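# Straighten a leaning stack of magnet blocks

## Task

Align the tilted stack of magnetic blocks so every block sits squarely on the one beneath it, then release the gripper(s) from the stack.

## Robot and tools

Robot: two arms, left_arm and right_arm, each with a two-finger gripper and a wrist camera. Bases in the scene frame: left_arm at (-0.013, +0.370, 0) m, right_arm at (-0.027, -0.298, 0) m, both facing roughly +x. Scene frame: origin on the table top midway between the arms, +x out over the table, +z up, left_arm on the +y side. The arm names are labels only; they do not match left or right in an image.

Gripper geometry: fingers point along the gripper's own +z axis and close along its y axis. end_effector_position is the spot between the finger pads, roughly 1 cm short of the tips. Orientation is a quaternion written w first (qw, qx, qy, qz).

Row layout (used by execute_actions and move): one flat list of 16 numbers covering both arms, left first: x, y, z, qw, qx, qy, qz, opening for left_arm, then the same eight for right_arm. x, y, z are an absolute target position in metres in the scene frame; the quaternion is an absolute target orientation in the scene frame. Opening runs from -1 (closed) to +1 (fully open, 0.094 m); it is a target, not a change. Optionally append 12 more numbers from 0 to 1: stiffness multipliers for each joint's position gain, six for left_arm then six for right_arm, in Joint positions order; they stay in force until rewritten. To keep an arm still, repeat the exact pose from the last result before it stopped, plus the opening it should have. To hold an orientation, resend the same quaternion every row rather than copying a drifted reported one.

execute_actions(actions): a list of up to 15 actions; each action is a table of up to 15 rows, each row lasting one 1/30 s control step. A table with fewer than 15 rows repeats its final row until 15 steps pass. An empty list just reports state and images. A target more than 0.6 m from the gripper's current position along any of that gripper's axes gets the action rejected for both arms; if the first action fails this, or any action is malformed, nothing runs.

move(target, speed, blocking): target is one 16-number row as above (absolute poses). The grippers travel in straight lines, finishing together, in 0.5 to 10 s; longer paths are cut off at 10 s. speed is the top path speed in m/s, 0.002 to 0.5, default 0.25; rotation is capped at twice that in rad/s. Openings are applied at the start. Paths ignore obstacles and the other arm, and a gripper can lag, wander or overshoot the speed, mainly near full reach. Faster contact hits harder, and aiming deeper past a contact presses harder. blocking=false returns after 0.5 s while motion continues; check with wait(0), and call wait or stop before sending other motion. The result adds a move: line with the ending (done, off_target, moving, held, fault) and active limits (paced = pose clipped; held = some steps blocked, after which the arm may surge), plus each gripper's distance from its target. If only one arm is named, the other finished normally.

wait(seconds): 0 to 10 s; arms keep their last command; returns early if a running move ends. stop(): brakes a running move; needs room, more when fast; fingers keep moving. zoom_image(camera, region): enlarges [x0, y0, x1, y1] pixels (max 504x504) of cam_head_left, cam_head_right, cam_left_wrist or cam_right_wrist. read_manual(section): licence text only. finished_scene(scene): ends the current scene by its number; irreversible, so call it only once the stack is aligned, stable and released.

Controller behaviour: each step the commanded pose is limited to 70 mm and 16 degrees from the measured pose, then solved by damped IK with position favoured over orientation. Far targets need several actions, and an arm never continues past its last clipped pose. Arms often stop a centimetre or more short, usually low. Reported hand positions may be slightly wrong, worse at long reach. Elbows never fully straighten. Joint ranges (rad): waist -2.618 to 3.054, shoulder 0 to 3.142, elbow 0 to 3.142, wrist pitch -1.571 to 1.571, wrist yaw -1.571 to 1.571, wrist roll -2.094 to 2.094.

Result lines: a state line per arm with position and quaternion; Hand target lines (the pose the controller is currently driving toward); grip_measured (finger opening on the command scale, each gripper possibly off by about 1 mm, consistent per gripper); Joint positions, whose final value is the opening in metres; step readings of position, with HELD flagging steps where part of a row was held back; pose unreachable when a clearance check altered or blocked a command; FAULT and MOTOR HOT lines. To grip, command roughly 0.03 below grip_measured; smaller gaps grip more lightly. Pads push around 50 to 62 N, less on very thin parts, with a brief spike at first contact.

Cameras: head cameras 504x504, wrist cameras 616x616 fisheye; calibrations are given and may be slightly off.

Cautions: do not knock blocks or anything else off the table; avoid dropping, slamming or shoving hard; keep the arms from striking or pressing on each other. Occasional outside tugs or pushes may disturb held or loose items. Holding loads warms motors: a warning at 75 °C, a 10 s arm stop at 90 °C, and at 100 °C the arm goes limp and falls, so release promptly. Robot time and smooth, low-effort motion are preferred; the simulation keeps running while you compose replies.

Each tool is called as name(argument=value, ...), one argument or row to a line, values as JSON.

## Session

execute_actions(
  actions=[],
)

Scene clock: 0.00 s.
left_arm: end_effector_position=(+0.0614, +0.5564, +0.1135) grip_measured=+1.000 end_effector_quat_wxyz=(-0.083, -0.586, +0.803, +0.070) | right_arm: end_effector_position=(+0.4205, -0.3028, +0.1099) grip_measured=+1.000 end_effector_quat_wxyz=(+0.060, -0.100, +0.989, +0.091)
Joint positions: left_arm=[ 0.912  1.387  1.065 -1.35  -0.192 -0.252  0.094] | right_arm=[-0.145  2.197  2.041 -1.332 -0.202 -0.286  0.094]
Joint velocities: left_arm=[-0.007 -0.002 -0.007 -0.007 -0.051 -0.037  0.   ] | right_arm=[ 0.002 -0.002 -0.007  0.022 -0.037 -0.081  0.   ]
Hand target (left_arm): +0.062, +0.558, +0.115; -0.079, -0.587, +0.802, +0.074
Hand target (right_arm): +0.425, -0.302, +0.121; +0.079, -0.103, +0.987, +0.091
Joint stiffness scale: left_arm=[1. 1. 1. 1. 1. 1.] | right_arm=[1. 1. 1. 1. 1. 1.]

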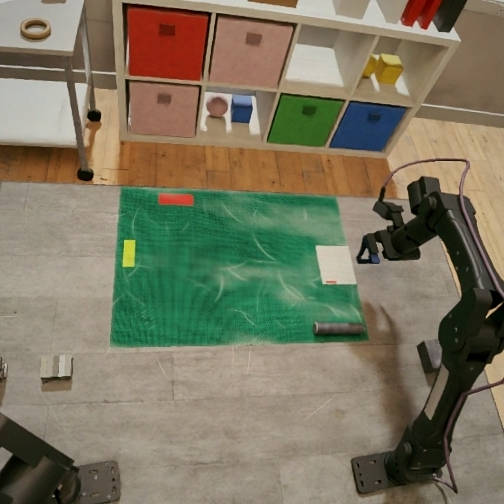

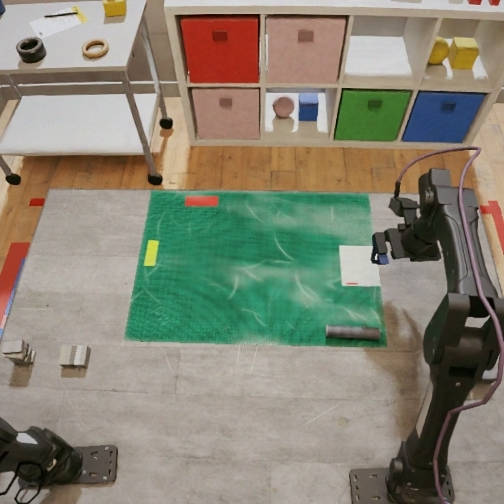

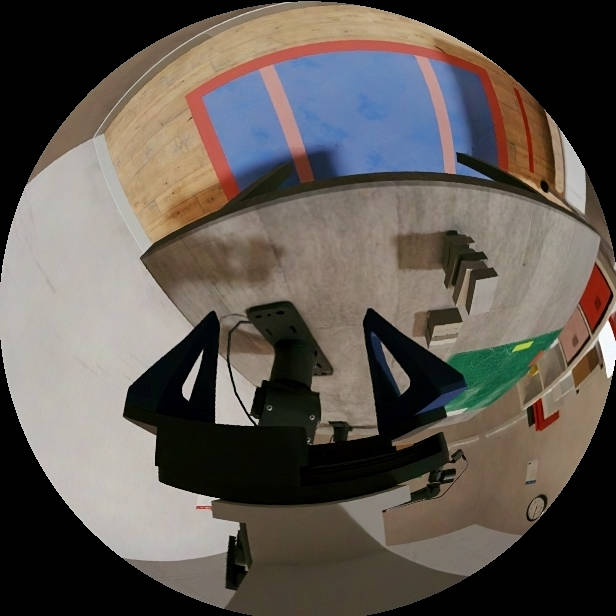

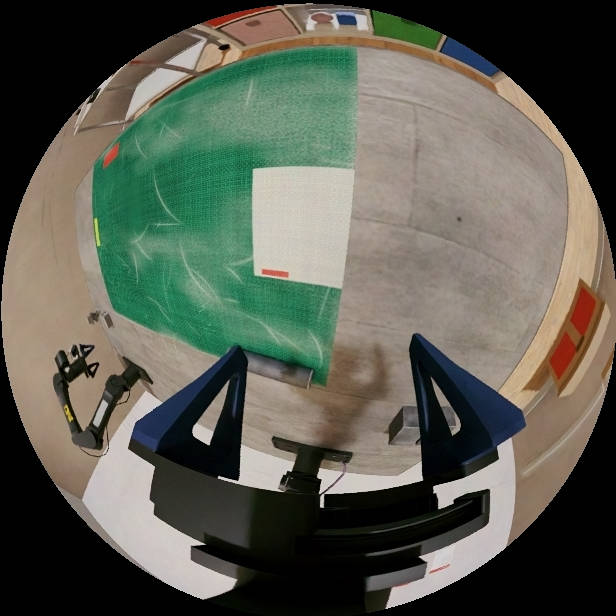

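zoom_image(
  camera="cam_head_right",
  region=[0, 320, 120, 400],
)

zoom_image(
  camera="cam_left_wrist",
  region=[380, 210, 520, 360],
)

Region (0, 320, 120, 400) of cam_head_right's 504x504 image, scaled by 4.200, with more detail than that image has.

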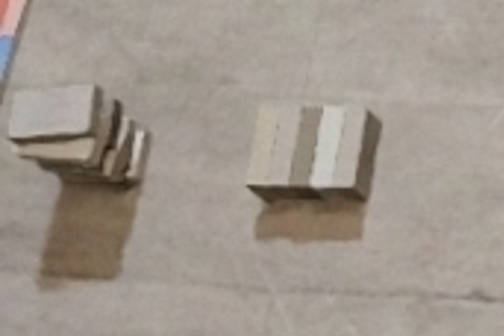

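Region (380, 210, 520, 360) of cam_left_wrist's 616x616 image, scaled by 3.360, with more detail than that image has; it fills the left 470 columns of this view, and the rest is white.

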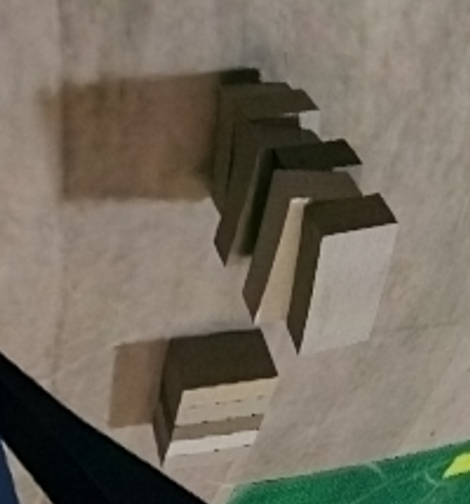

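move(
  target=[0.19, 0.53, 0.17, -0.079, -0.587, 0.802, 0.074, 1, 0.4205, -0.3028, 0.1099, 0.060, -0.100, 0.989, 0.091, 1],
)

Scene clock: 10.40 s.
left_arm: end_effector_position=(+0.1873, +0.5291, +0.1672) grip_measured=+1.000 end_effector_quat_wxyz=(-0.058, -0.583, +0.807, +0.072) | right_arm: end_effector_position=(+0.4205, -0.3028, +0.1099) grip_measured=+1.000 end_effector_quat_wxyz=(+0.060, -0.100, +0.989, +0.091)
Joint positions: left_arm=[ 0.468  1.627  1.506 -1.573 -0.137 -0.685  0.094] | right_arm=[-0.145  2.197  2.041 -1.332 -0.202 -0.286  0.094]
Joint velocities: left_arm=[ 0.007  0.007  0.007 -0.037 -0.022  0.007  0.   ] | right_arm=[ 0.007  0.012  0.027  0.007 -0.007 -0.022  0.   ]
Hand target (left_arm): +0.190, +0.530, +0.170; -0.057, -0.587, +0.804, +0.073
Hand target (right_arm): +0.421, -0.303, +0.110; +0.060, -0.100, +0.989, +0.091
Off the commanded pose (left_arm): 0.004 m, 3 deg.
Off the commanded pose (right_arm): 0.000 m, 0 deg.
Joint stiffness scale: left_arm=[1. 1. 1. 1. 1. 1.] | right_arm=[1. 1. 1. 1. 1. 1.]
joint sent to its limit (left arm) — the command would take joint 4 (wrist pitch) past its lower limit, so that joint was sent only as far as its limit.
move: off_target (left_arm)
camera_calibration (this result's frames):
cam_left_wrist: T_world_to_cam=[[0.964422, -0.246755, -0.0948838, -0.0439707], [-0.10498, -0.686849, 0.719178, 0.269758], [-0.242632, -0.68363, -0.688317, 0.646271], [0, 0, 0, 1]] pos_world=[0.227532, 0.616244, 0.246663]

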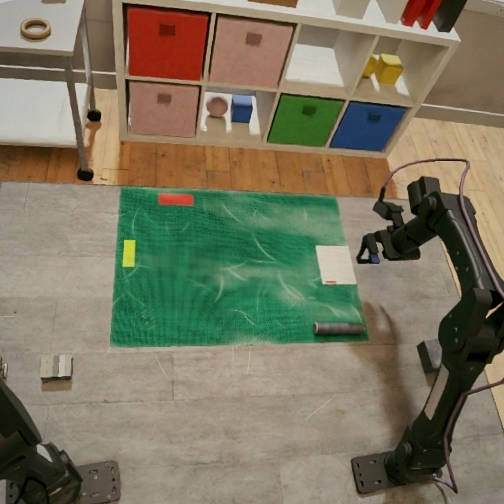

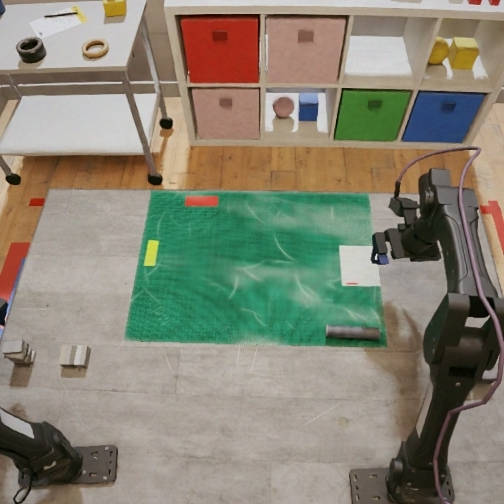

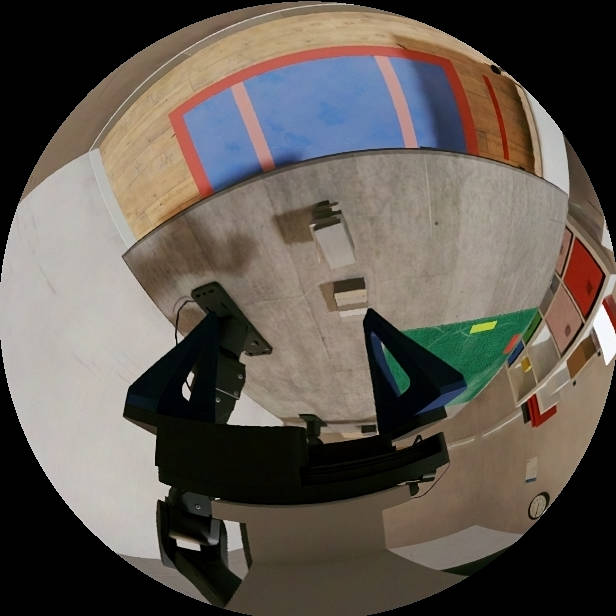

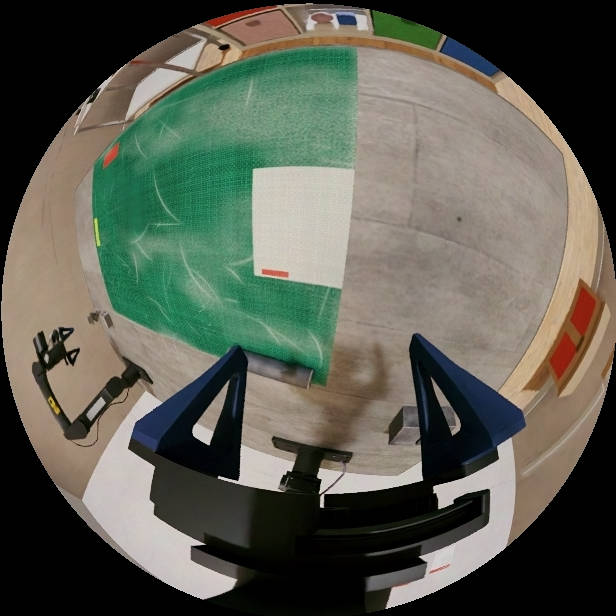

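zoom_image(
  camera="cam_left_wrist",
  region=[270, 180, 410, 330],
)

Region (270, 180, 410, 330) of cam_left_wrist's 616x616 image, scaled by 3.360, with more detail than that image has; it fills the left 470 columns of this view, and the rest is white.

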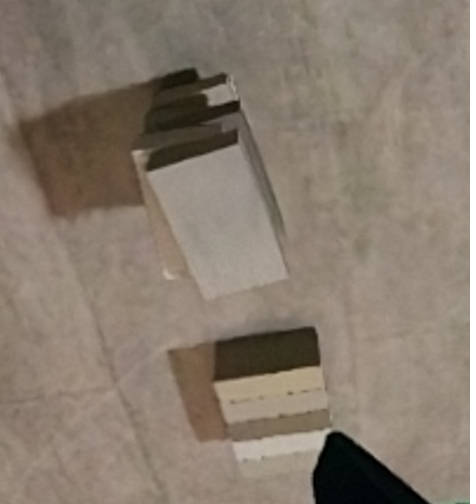

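move(
  target=[0.215, 0.522, 0.14, 0, -0.707, 0.707, 0, 1, 0.4205, -0.3028, 0.1099, 0.060, -0.100, 0.989, 0.091, 1],
  speed=0.12,
)

Scene clock: 35.30 s.
left_arm: end_effector_position=(+0.2182, +0.5217, +0.1389) grip_measured=+1.000 end_effector_quat_wxyz=(-0.008, -0.701, +0.713, +0.000) | right_arm: end_effector_position=(+0.4205, -0.3028, +0.1099) grip_measured=+1.000 end_effector_quat_wxyz=(+0.060, -0.100, +0.989, +0.091)
Joint positions: left_arm=[ 0.475  1.603  1.382 -1.366  0.002 -0.974  0.094] | right_arm=[-0.145  2.197  2.041 -1.332 -0.202 -0.286  0.094]
Joint velocities: left_arm=[-0.017 -0.022 -0.002  0.066  0.007  0.037  0.   ] | right_arm=[-0.002 -0.017  0.017  0.022  0.022  0.037  0.   ]
Hand target (left_arm): +0.215, +0.522, +0.140; +0.001, +0.707, -0.707, +0.001
Hand target (right_arm): +0.421, -0.303, +0.110; +0.060, -0.100, +0.989, +0.091
Off the commanded pose (left_arm): 0.003 m, 1 deg.
Off the commanded pose (right_arm): 0.000 m, 0 deg.
Joint stiffness scale: left_arm=[1. 1. 1. 1. 1. 1.] | right_arm=[1. 1. 1. 1. 1. 1.]
move: done
camera_calibration (this result's frames):
cam_left_wrist: T_world_to_cam=[[0.995595, 0.0535938, 0.0769252, -0.265651], [-0.0195339, -0.683915, 0.7293, 0.266695], [0.0916962, -0.72759, -0.679856, 0.578021], [0, 0, 0, 1]] pos_world=[0.216688, 0.617196, 0.218906]

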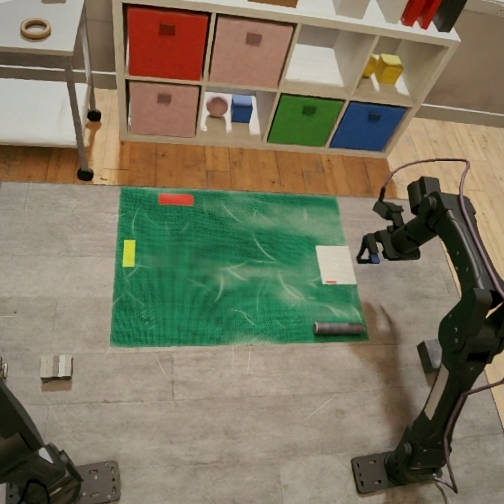

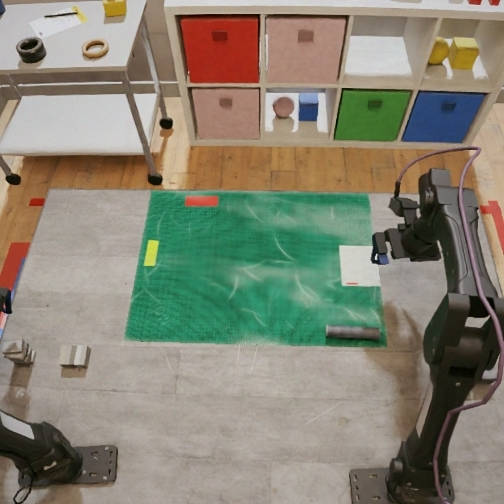

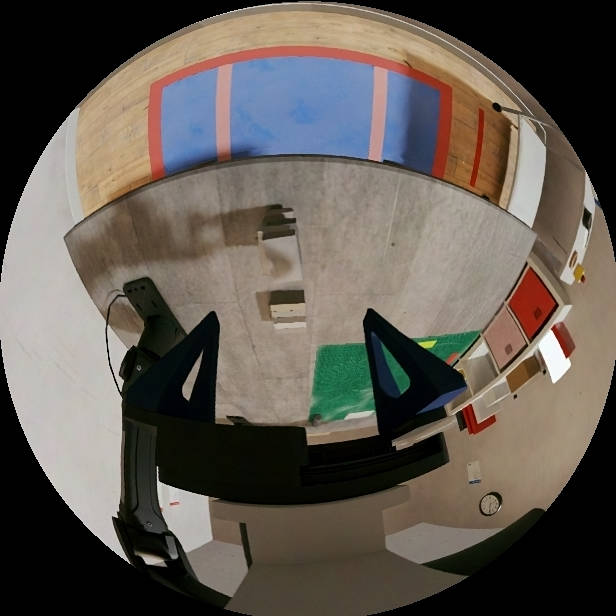

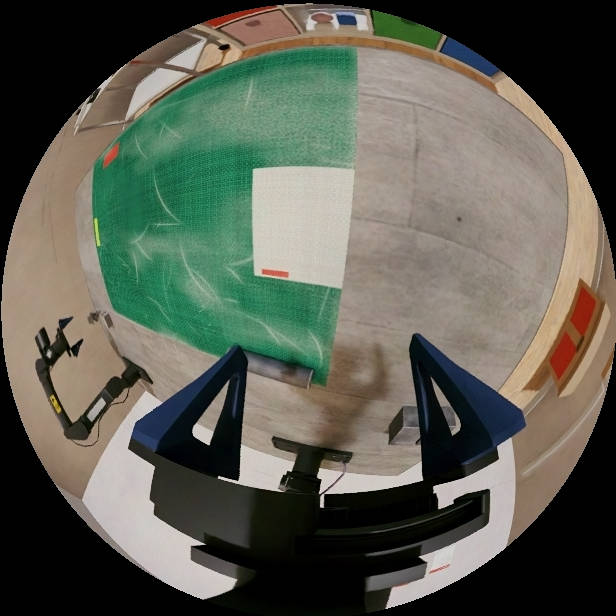

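zoom_image(
  camera="cam_left_wrist",
  region=[200, 190, 390, 340],
)

Region (200, 190, 390, 340) of cam_left_wrist's 616x616 image, scaled by 2.653, with more detail than that image has; it fills the top 398 rows of this view, and the rest is white.

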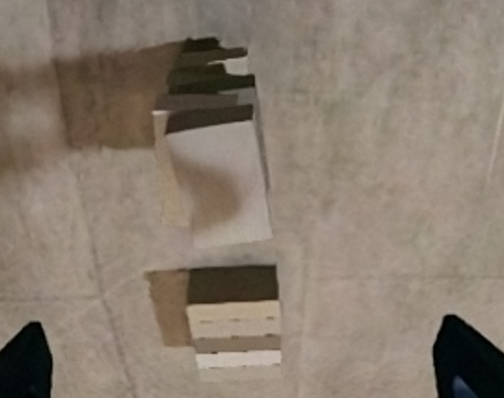

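move(
  target=[0.207, 0.507, 0.085, 0, -0.707, 0.707, 0, 1, 0.4205, -0.3028, 0.1099, 0.060, -0.100, 0.989, 0.091, 1],
  speed=0.1,
)

Scene clock: 47.90 s.
left_arm: end_effector_position=(+0.2078, +0.5092, +0.0827) grip_measured=+1.000 end_effector_quat_wxyz=(-0.010, -0.707, +0.707, +0.000) | right_arm: end_effector_position=(+0.4205, -0.3028, +0.1099) grip_measured=+1.000 end_effector_quat_wxyz=(+0.060, -0.100, +0.989, +0.091)
Joint positions: left_arm=[ 0.458  1.567  1.121 -1.144  0.004 -1.008  0.094] | right_arm=[-0.145  2.197  2.041 -1.332 -0.202 -0.286  0.094]
Joint velocities: left_arm=[-0.027 -0.002  0.012 -0.037 -0.066  0.066  0.   ] | right_arm=[-0.002 -0.002  0.007 -0.066 -0.051  0.037  0.   ]
Hand target (left_arm): +0.208, +0.507, +0.085; +0.000, +0.707, -0.707, +0.000
Hand target (right_arm): +0.421, -0.303, +0.110; +0.060, -0.100, +0.989, +0.091
Off the commanded pose (left_arm): 0.003 m, 1 deg.
Off the commanded pose (right_arm): 0.000 m, 0 deg.
Joint stiffness scale: left_arm=[1. 1. 1. 1. 1. 1.] | right_arm=[1. 1. 1. 1. 1. 1.]
move: done
camera_calibration (this result's frames):
cam_left_wrist: T_world_to_cam=[[0.994691, 0.0704925, 0.0749654, -0.258579], [-0.00671833, -0.682465, 0.730888, 0.295373], [0.102683, -0.727512, -0.678368, 0.529259], [0, 0, 0, 1]] pos_world=[0.204844, 0.604852, 0.162532]

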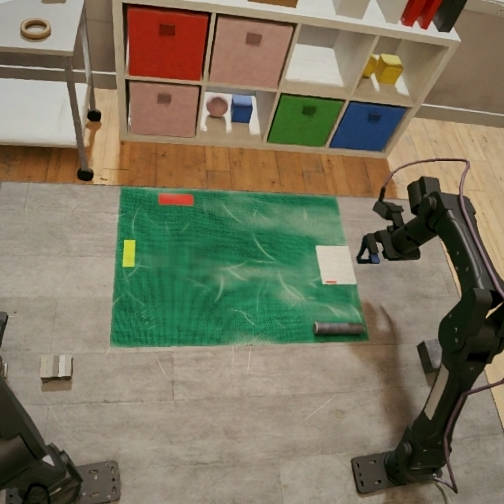

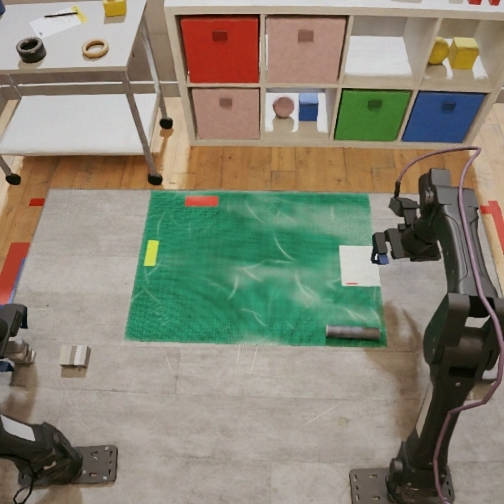

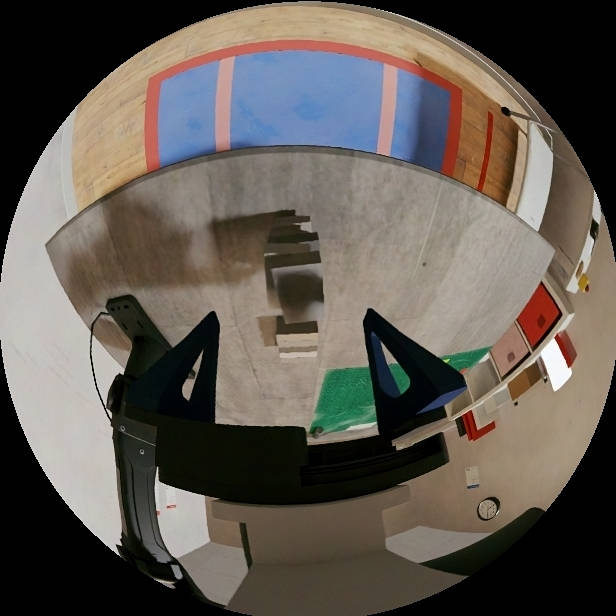

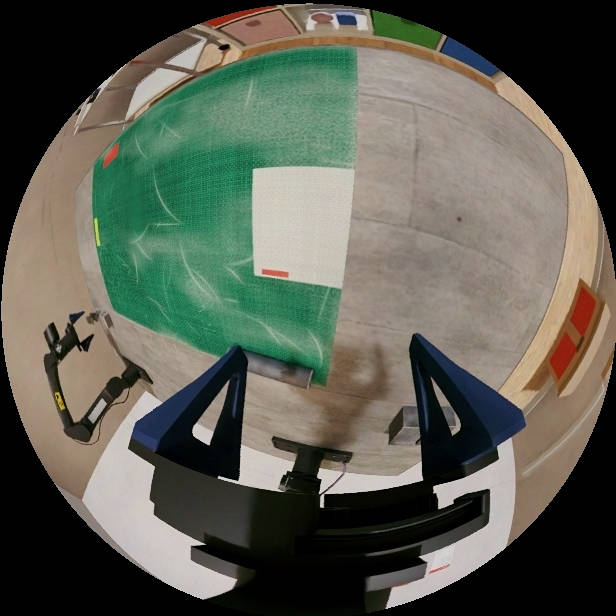

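move(
  target=[0.207, 0.507, 0.02, 0, -0.707, 0.707, 0, 1, 0.4205, -0.3028, 0.1099, 0.060, -0.100, 0.989, 0.091, 1],
  speed=0.06,
)

Scene clock: 54.30 s.
left_arm: end_effector_position=(+0.2102, +0.5106, +0.0259) grip_measured=+1.000 end_effector_quat_wxyz=(+0.008, -0.707, +0.707, -0.004) | right_arm: end_effector_position=(+0.4205, -0.3028, +0.1099) grip_measured=+1.000 end_effector_quat_wxyz=(+0.060, -0.100, +0.989, +0.091)
Joint positions: left_arm=[ 0.458  1.616  0.933 -0.871  0.004 -1.008  0.094] | right_arm=[-0.145  2.197  2.041 -1.332 -0.202 -0.286  0.094]
Joint velocities: left_arm=[-0.007 -0.007  0.022 -0.007  0.037 -0.051  0.   ] | right_arm=[-0.017 -0.002 -0.007 -0.081  0.007  0.007  0.   ]
Hand target (left_arm): +0.207, +0.507, +0.020; -0.000, +0.707, -0.707, +0.000
Hand target (right_arm): +0.421, -0.303, +0.110; +0.060, -0.100, +0.989, +0.091
Off the commanded pose (left_arm): 0.008 m, 1 deg.
Off the commanded pose (right_arm): 0.000 m, 0 deg.
Joint stiffness scale: left_arm=[1. 1. 1. 1. 1. 1.] | right_arm=[1. 1. 1. 1. 1. 1.]
move: done
camera_calibration (this result's frames):
cam_left_wrist: T_world_to_cam=[[0.991893, 0.0691633, 0.106603, -0.256383], [-0.0285619, -0.696099, 0.717378, 0.34979], [0.123823, -0.714607, -0.68848, 0.480766], [0, 0, 0, 1]] pos_world=[0.204766, 0.604779, 0.107398]

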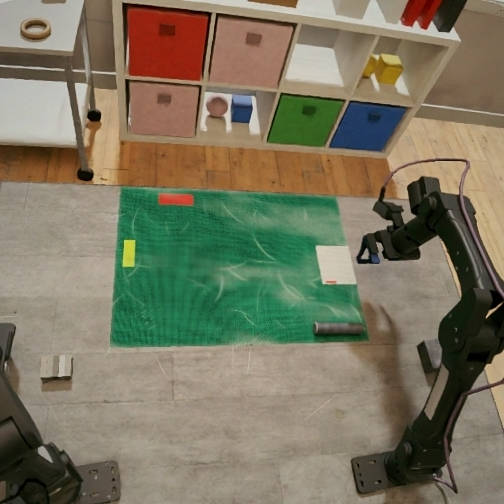

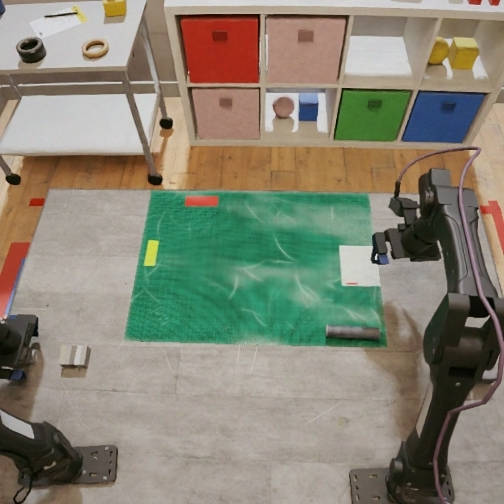

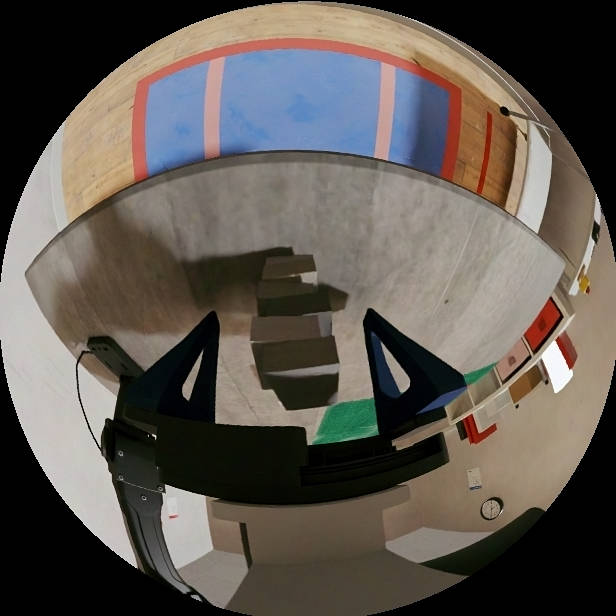

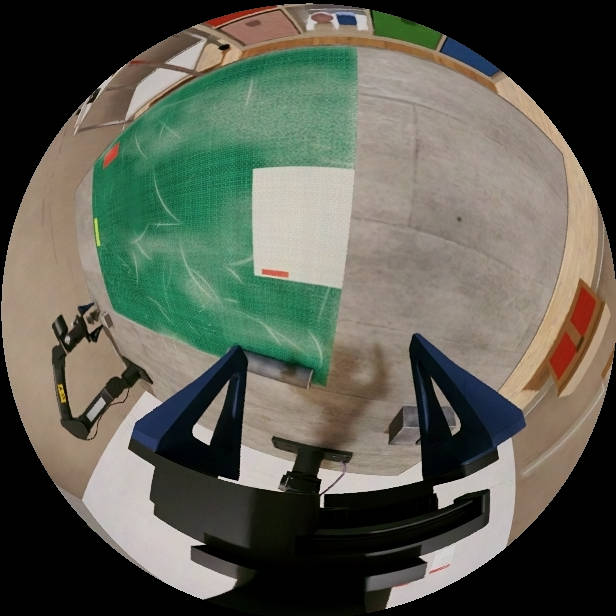

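move(
  target=[0.207, 0.507, 0.02, 0, -0.707, 0.707, 0, -0.5, 0.4205, -0.3028, 0.1099, 0.060, -0.100, 0.989, 0.091, 1],
)

Scene clock: 57.87 s.
left_arm: end_effector_position=(+0.2111, +0.5103, +0.0259) grip_measured=-0.478 end_effector_quat_wxyz=(+0.009, -0.707, +0.707, -0.006) | right_arm: end_effector_position=(+0.4205, -0.3028, +0.1099) grip_measured=+1.000 end_effector_quat_wxyz=(+0.060, -0.100, +0.989, +0.091)
Joint positions: left_arm=[ 0.458  1.616  0.933 -0.869  0.008 -1.009  0.025] | right_arm=[-0.145  2.197  2.041 -1.332 -0.202 -0.286  0.094]
Joint velocities: left_arm=[-0.002  0.002 -0.007  0.007  0.081  0.007 -0.   ] | right_arm=[ 0.002  0.002  0.007 -0.051 -0.066 -0.022  0.   ]
Hand target (left_arm): +0.207, +0.507, +0.020; -0.000, +0.707, -0.707, -0.000
Hand target (right_arm): +0.421, -0.303, +0.110; +0.060, -0.100, +0.989, +0.091
Off the commanded pose (left_arm): 0.008 m, 1 deg.
Off the commanded pose (right_arm): 0.000 m, 0 deg.
Joint stiffness scale: left_arm=[1. 1. 1. 1. 1. 1.] | right_arm=[1. 1. 1. 1. 1. 1.]
move: done
camera_calibration (this result's frames):
cam_left_wrist: T_world_to_cam=[[0.991419, 0.0697186, 0.110583, -0.257521], [-0.0313496, -0.694432, 0.718875, 0.349275], [0.126911, -0.716172, -0.686287, 0.480522], [0, 0, 0, 1]] pos_world=[0.205277, 0.604638, 0.107169]

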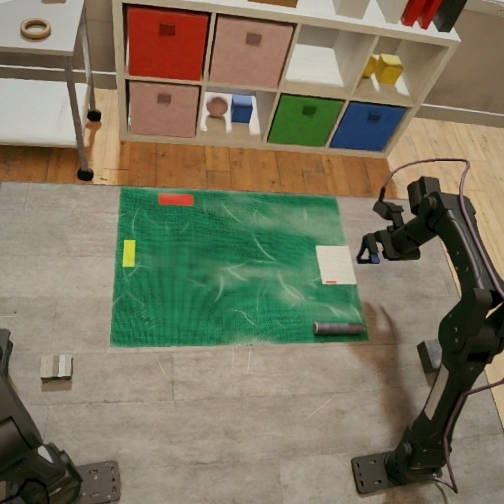

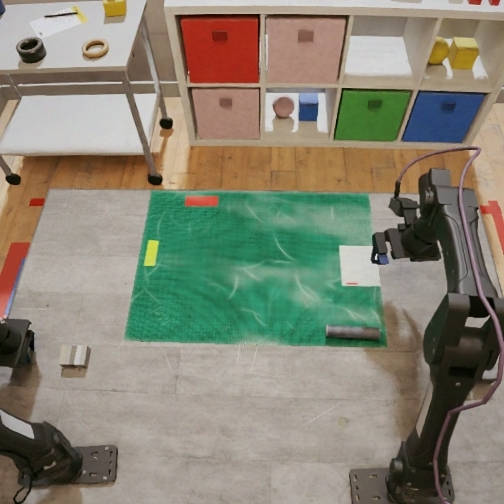

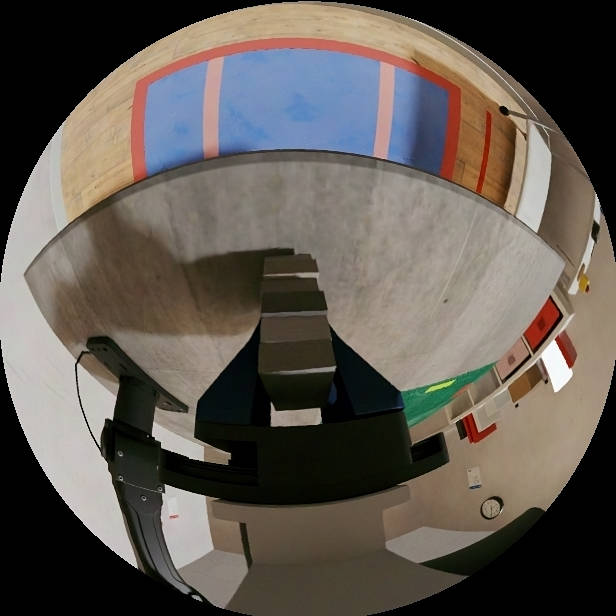

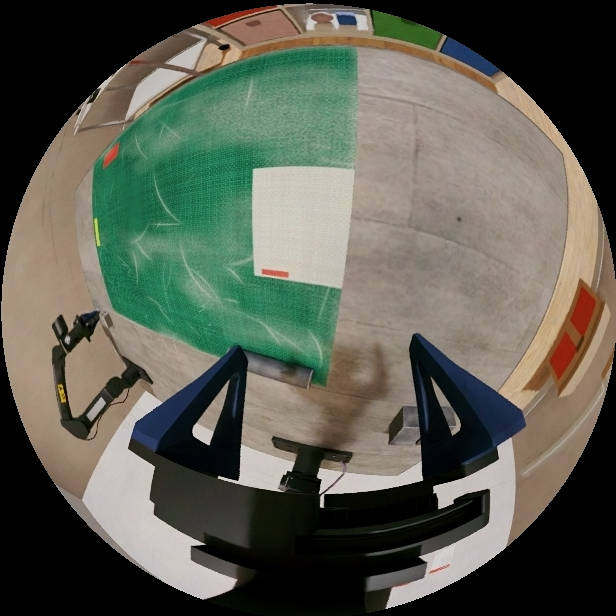

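move(
  target=[0.207, 0.507, 0.02, 0, -0.707, 0.707, 0, 1, 0.4205, -0.3028, 0.1099, 0.060, -0.100, 0.989, 0.091, 1],
)

move(
  target=[0.207, 0.507, 0.10, 0, -0.707, 0.707, 0, 1, 0.4205, -0.3028, 0.1099, 0.060, -0.100, 0.989, 0.091, 1],
  speed=0.1,
)

move(
  target=[0.207, 0.507, 0.10, 0, 0, 1, 0, 1, 0.4205, -0.3028, 0.1099, 0.060, -0.100, 0.989, 0.091, 1],
  speed=0.3,
)

Scene clock: 66.43 s.
left_arm: end_effector_position=(+0.2112, +0.5101, +0.0259) grip_measured=+1.000 end_effector_quat_wxyz=(+0.008, -0.707, +0.707, -0.007) | right_arm: end_effector_position=(+0.4205, -0.3028, +0.1099) grip_measured=+1.000 end_effector_quat_wxyz=(+0.060, -0.100, +0.989, +0.091)
Joint positions: left_arm=[ 0.458  1.616  0.933 -0.869  0.01  -1.009  0.094] | right_arm=[-0.145  2.197  2.041 -1.332 -0.202 -0.286  0.094]
Joint velocities: left_arm=[-0.007  0.007  0.007  0.007 -0.007 -0.007  0.   ] | right_arm=[ 0.007 -0.007 -0.012 -0.066 -0.007 -0.007  0.   ]
Hand target (left_arm): +0.207, +0.507, +0.020; -0.000, +0.707, -0.707, -0.000
Hand target (right_arm): +0.421, -0.303, +0.110; +0.060, -0.100, +0.989, +0.091
Off the commanded pose (left_arm): 0.008 m, 1 deg.
Off the commanded pose (right_arm): 0.000 m, 0 deg.
Joint stiffness scale: left_arm=[1. 1. 1. 1. 1. 1.] | right_arm=[1. 1. 1. 1. 1. 1.]
move: done
camera_calibration (this result's frames):
cam_left_wrist: T_world_to_cam=[[0.991352, 0.0698037, 0.111121, -0.257661], [-0.0318043, -0.693736, 0.719527, 0.348881], [0.127314, -0.716839, -0.685517, 0.480621], [0, 0, 0, 1]] pos_world=[0.205339, 0.604545, 0.107076]

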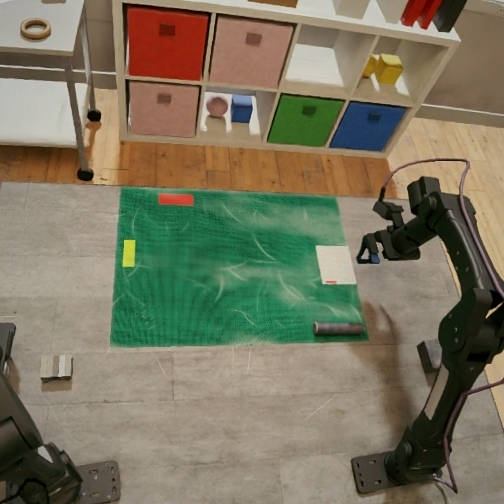

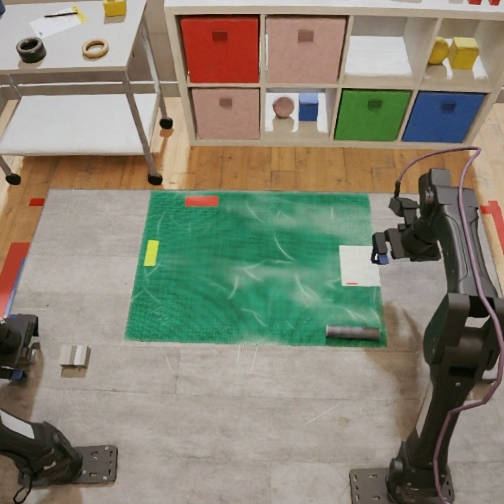

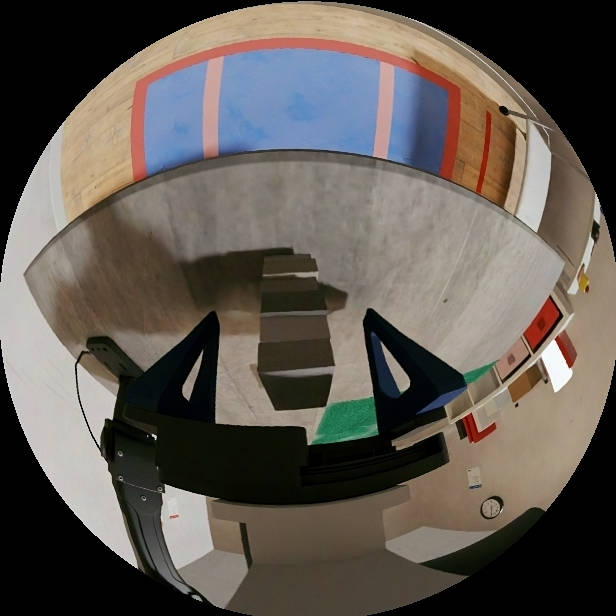

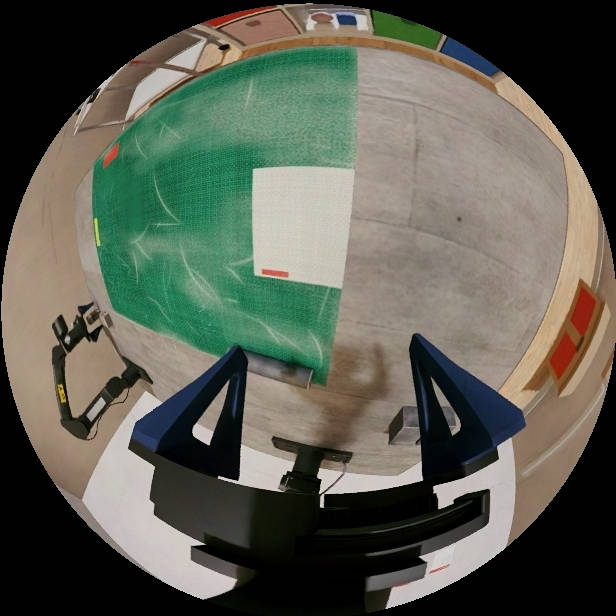

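Scene clock: 67.77 s.
left_arm: end_effector_position=(+0.2036, +0.5053, +0.0915) grip_measured=+1.000 end_effector_quat_wxyz=(-0.012, -0.708, +0.707, -0.002) | right_arm: end_effector_position=(+0.4205, -0.3028, +0.1099) grip_measured=+1.000 end_effector_quat_wxyz=(+0.060, -0.100, +0.989, +0.091)
Joint positions: left_arm=[ 0.458  1.543  1.133 -1.183  0.01  -1.009  0.094] | right_arm=[-0.145  2.197  2.041 -1.332 -0.202 -0.286  0.094]
Joint velocities: left_arm=[-0.007 -0.007 -0.007 -0.022  0.022 -0.051  0.   ] | right_arm=[ 0.002  0.007 -0.007 -0.095  0.007  0.007  0.   ]
Hand target (left_arm): +0.206, +0.506, +0.100; -0.000, +0.707, -0.707, -0.000
Hand target (right_arm): +0.421, -0.303, +0.110; +0.060, -0.100, +0.989, +0.091
Off the commanded pose (left_arm): 0.009 m, 1 deg.
Off the commanded pose (right_arm): 0.000 m, 0 deg.
Joint stiffness scale: left_arm=[1. 1. 1. 1. 1. 1.] | right_arm=[1. 1. 1. 1. 1. 1.]
move: done
camera_calibration (this result's frames):
cam_left_wrist: T_world_to_cam=[[0.994592, 0.0722443, 0.0746213, -0.255623], [-0.00595736, -0.677594, 0.735412, 0.283244], [0.103692, -0.73188, -0.673498, 0.534416], [0, 0, 0, 1]] pos_world=[0.200513, 0.60152, 0.170702]

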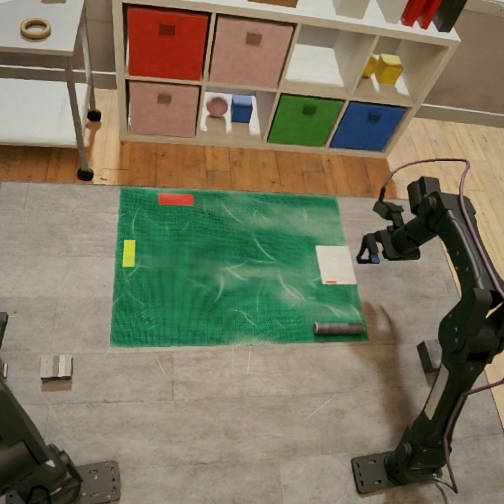

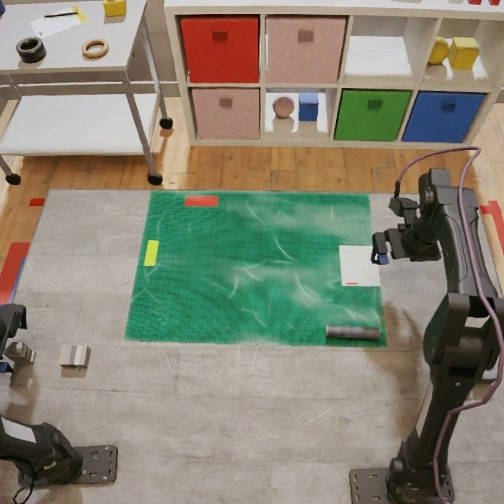

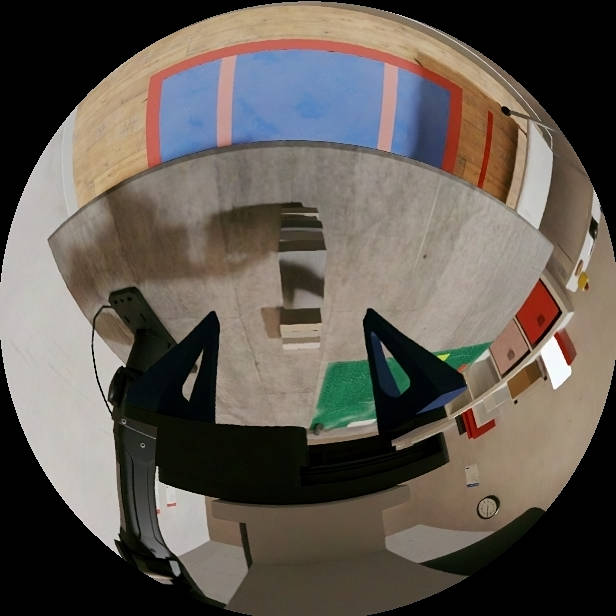

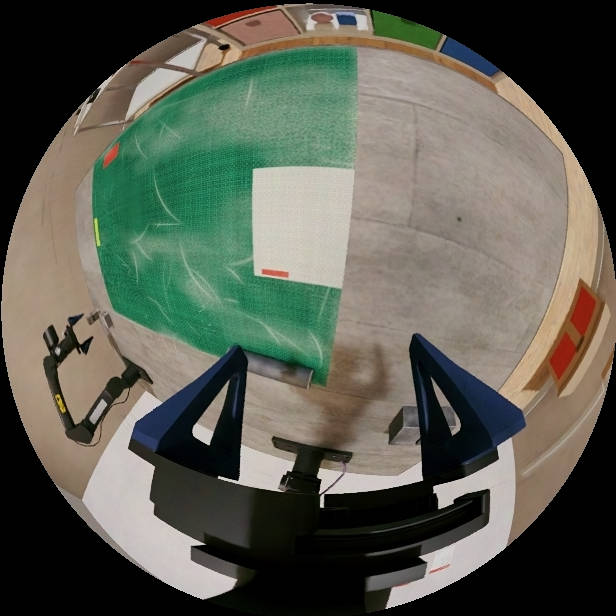

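Scene clock: 71.00 s.
left_arm: end_effector_position=(+0.2023, +0.5056, +0.0915) grip_measured=+1.000 end_effector_quat_wxyz=(-0.011, -0.007, +1.000, -0.007) | right_arm: end_effector_position=(+0.4205, -0.3028, +0.1099) grip_measured=+1.000 end_effector_quat_wxyz=(+0.060, -0.100, +0.989, +0.091)
Joint positions: left_arm=[ 0.454  1.543  1.133 -1.187 -0.     0.545  0.094] | right_arm=[-0.145  2.197  2.041 -1.332 -0.202 -0.286  0.094]
Joint velocities: left_arm=[-0.002 -0.002  0.012  0.007 -0.037  0.022  0.   ] | right_arm=[ 0.007 -0.002 -0.002  0.037  0.022 -0.125  0.   ]
Hand target (left_arm): +0.207, +0.507, +0.100; +0.000, +0.000, +1.000, -0.000
Hand target (right_arm): +0.421, -0.303, +0.110; +0.060, -0.100, +0.989, +0.091
Off the commanded pose (left_arm): 0.010 m, 2 deg.
Off the commanded pose (right_arm): 0.000 m, 0 deg.
Joint stiffness scale: left_arm=[1. 1. 1. 1. 1. 1.] | right_arm=[1. 1. 1. 1. 1. 1.]
move: done
camera_calibration (this result's frames):
cam_left_wrist: T_world_to_cam=[[0.0861298, -0.991151, 0.101005, 0.464632], [-0.676085, 0.0163181, 0.736642, 0.0680208], [-0.731772, -0.131735, -0.668697, 0.399896], [0, 0, 0, 1]] pos_world=[0.298602, 0.512091, 0.170372]

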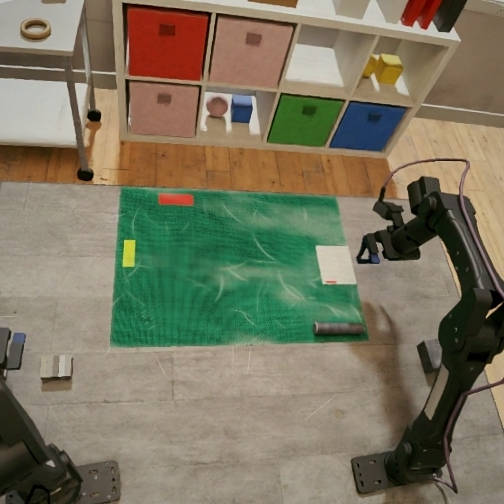

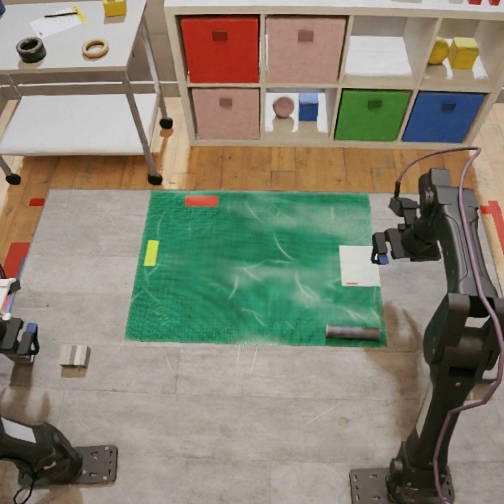

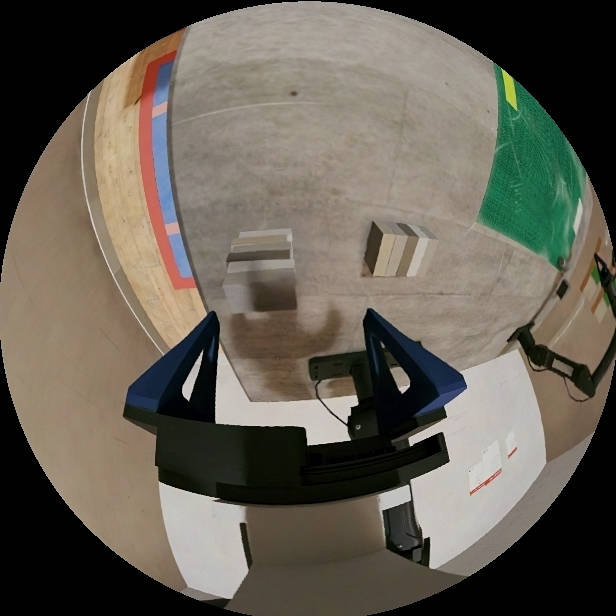

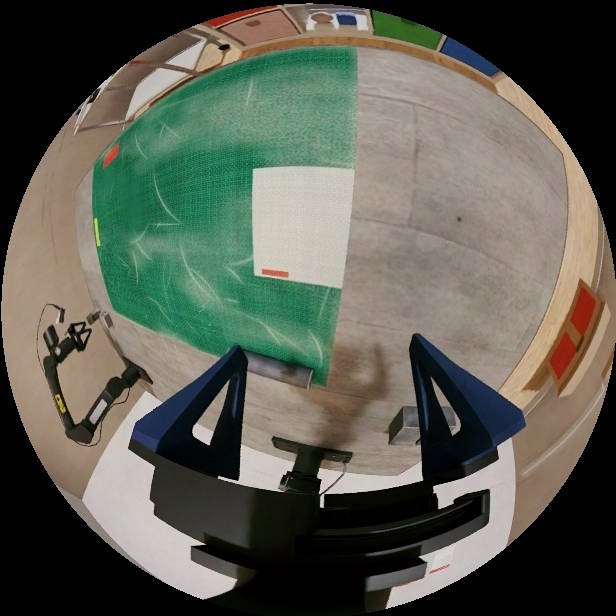

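move(
  target=[0.209, 0.529, 0.10, 0, 0, 1, 0, 1, 0.4205, -0.3028, 0.1099, 0.060, -0.100, 0.989, 0.091, 1],
  speed=0.1,
)

Scene clock: 75.20 s.
left_arm: end_effector_position=(+0.2059, +0.5250, +0.0978) grip_measured=+1.000 end_effector_quat_wxyz=(-0.001, -0.002, +1.000, -0.000) | right_arm: end_effector_position=(+0.4205, -0.3028, +0.1099) grip_measured=+1.000 end_effector_quat_wxyz=(+0.060, -0.100, +0.989, +0.091)
Joint positions: left_arm=[ 0.508  1.569  1.185 -1.189 -0.001  0.609  0.094] | right_arm=[-0.145  2.197  2.041 -1.332 -0.202 -0.286  0.094]
Joint velocities: left_arm=[ 0.007 -0.012  0.007 -0.007 -0.051  0.022  0.   ] | right_arm=[-0.012 -0.017 -0.012 -0.022  0.037 -0.022  0.   ]
Hand target (left_arm): +0.209, +0.529, +0.100; +0.000, -0.000, +1.000, +0.000
Hand target (right_arm): +0.421, -0.303, +0.110; +0.060, -0.100, +0.989, +0.091
Off the commanded pose (left_arm): 0.006 m, 0 deg.
Off the commanded pose (right_arm): 0.000 m, 0 deg.
Joint stiffness scale: left_arm=[1. 1. 1. 1. 1. 1.] | right_arm=[1. 1. 1. 1. 1. 1.]
move: done
camera_calibration (this result's frames):
cam_left_wrist: T_world_to_cam=[[0.0740293, -0.993163, 0.0902656, 0.487497], [-0.690265, 0.0142976, 0.723416, 0.0708093], [-0.71976, -0.115861, -0.684486, 0.400058], [0, 0, 0, 1]] pos_world=[0.300734, 0.529503, 0.178606]

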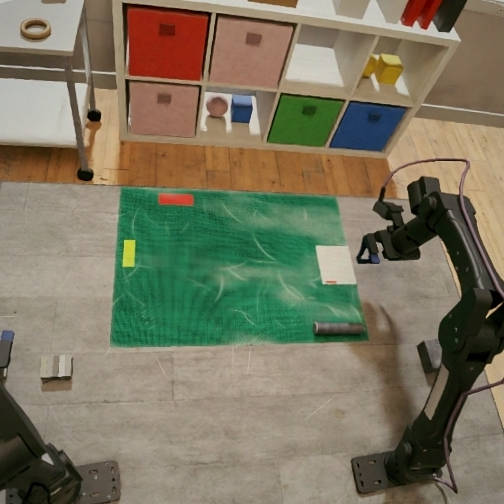

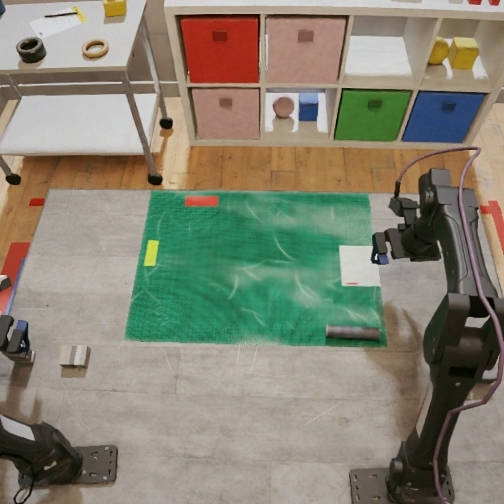

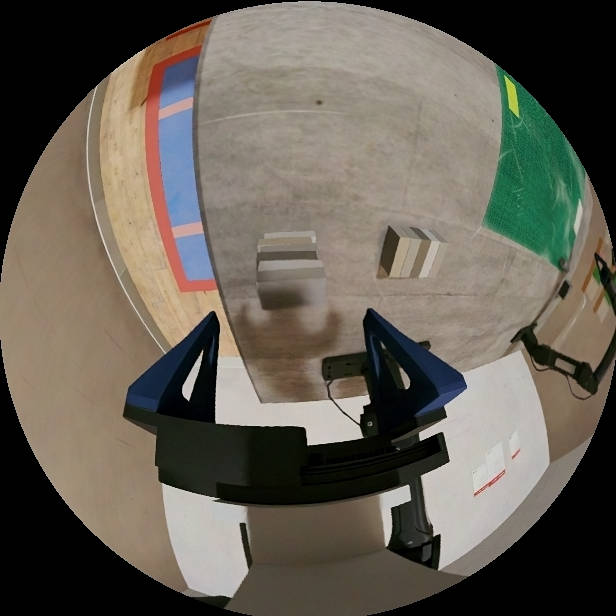

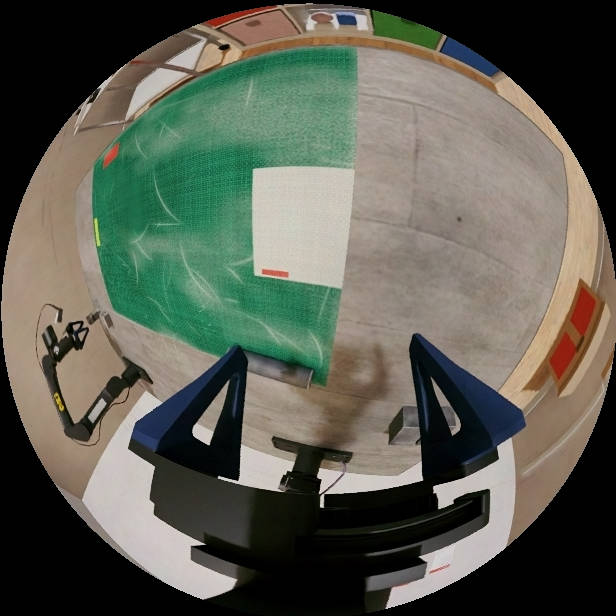

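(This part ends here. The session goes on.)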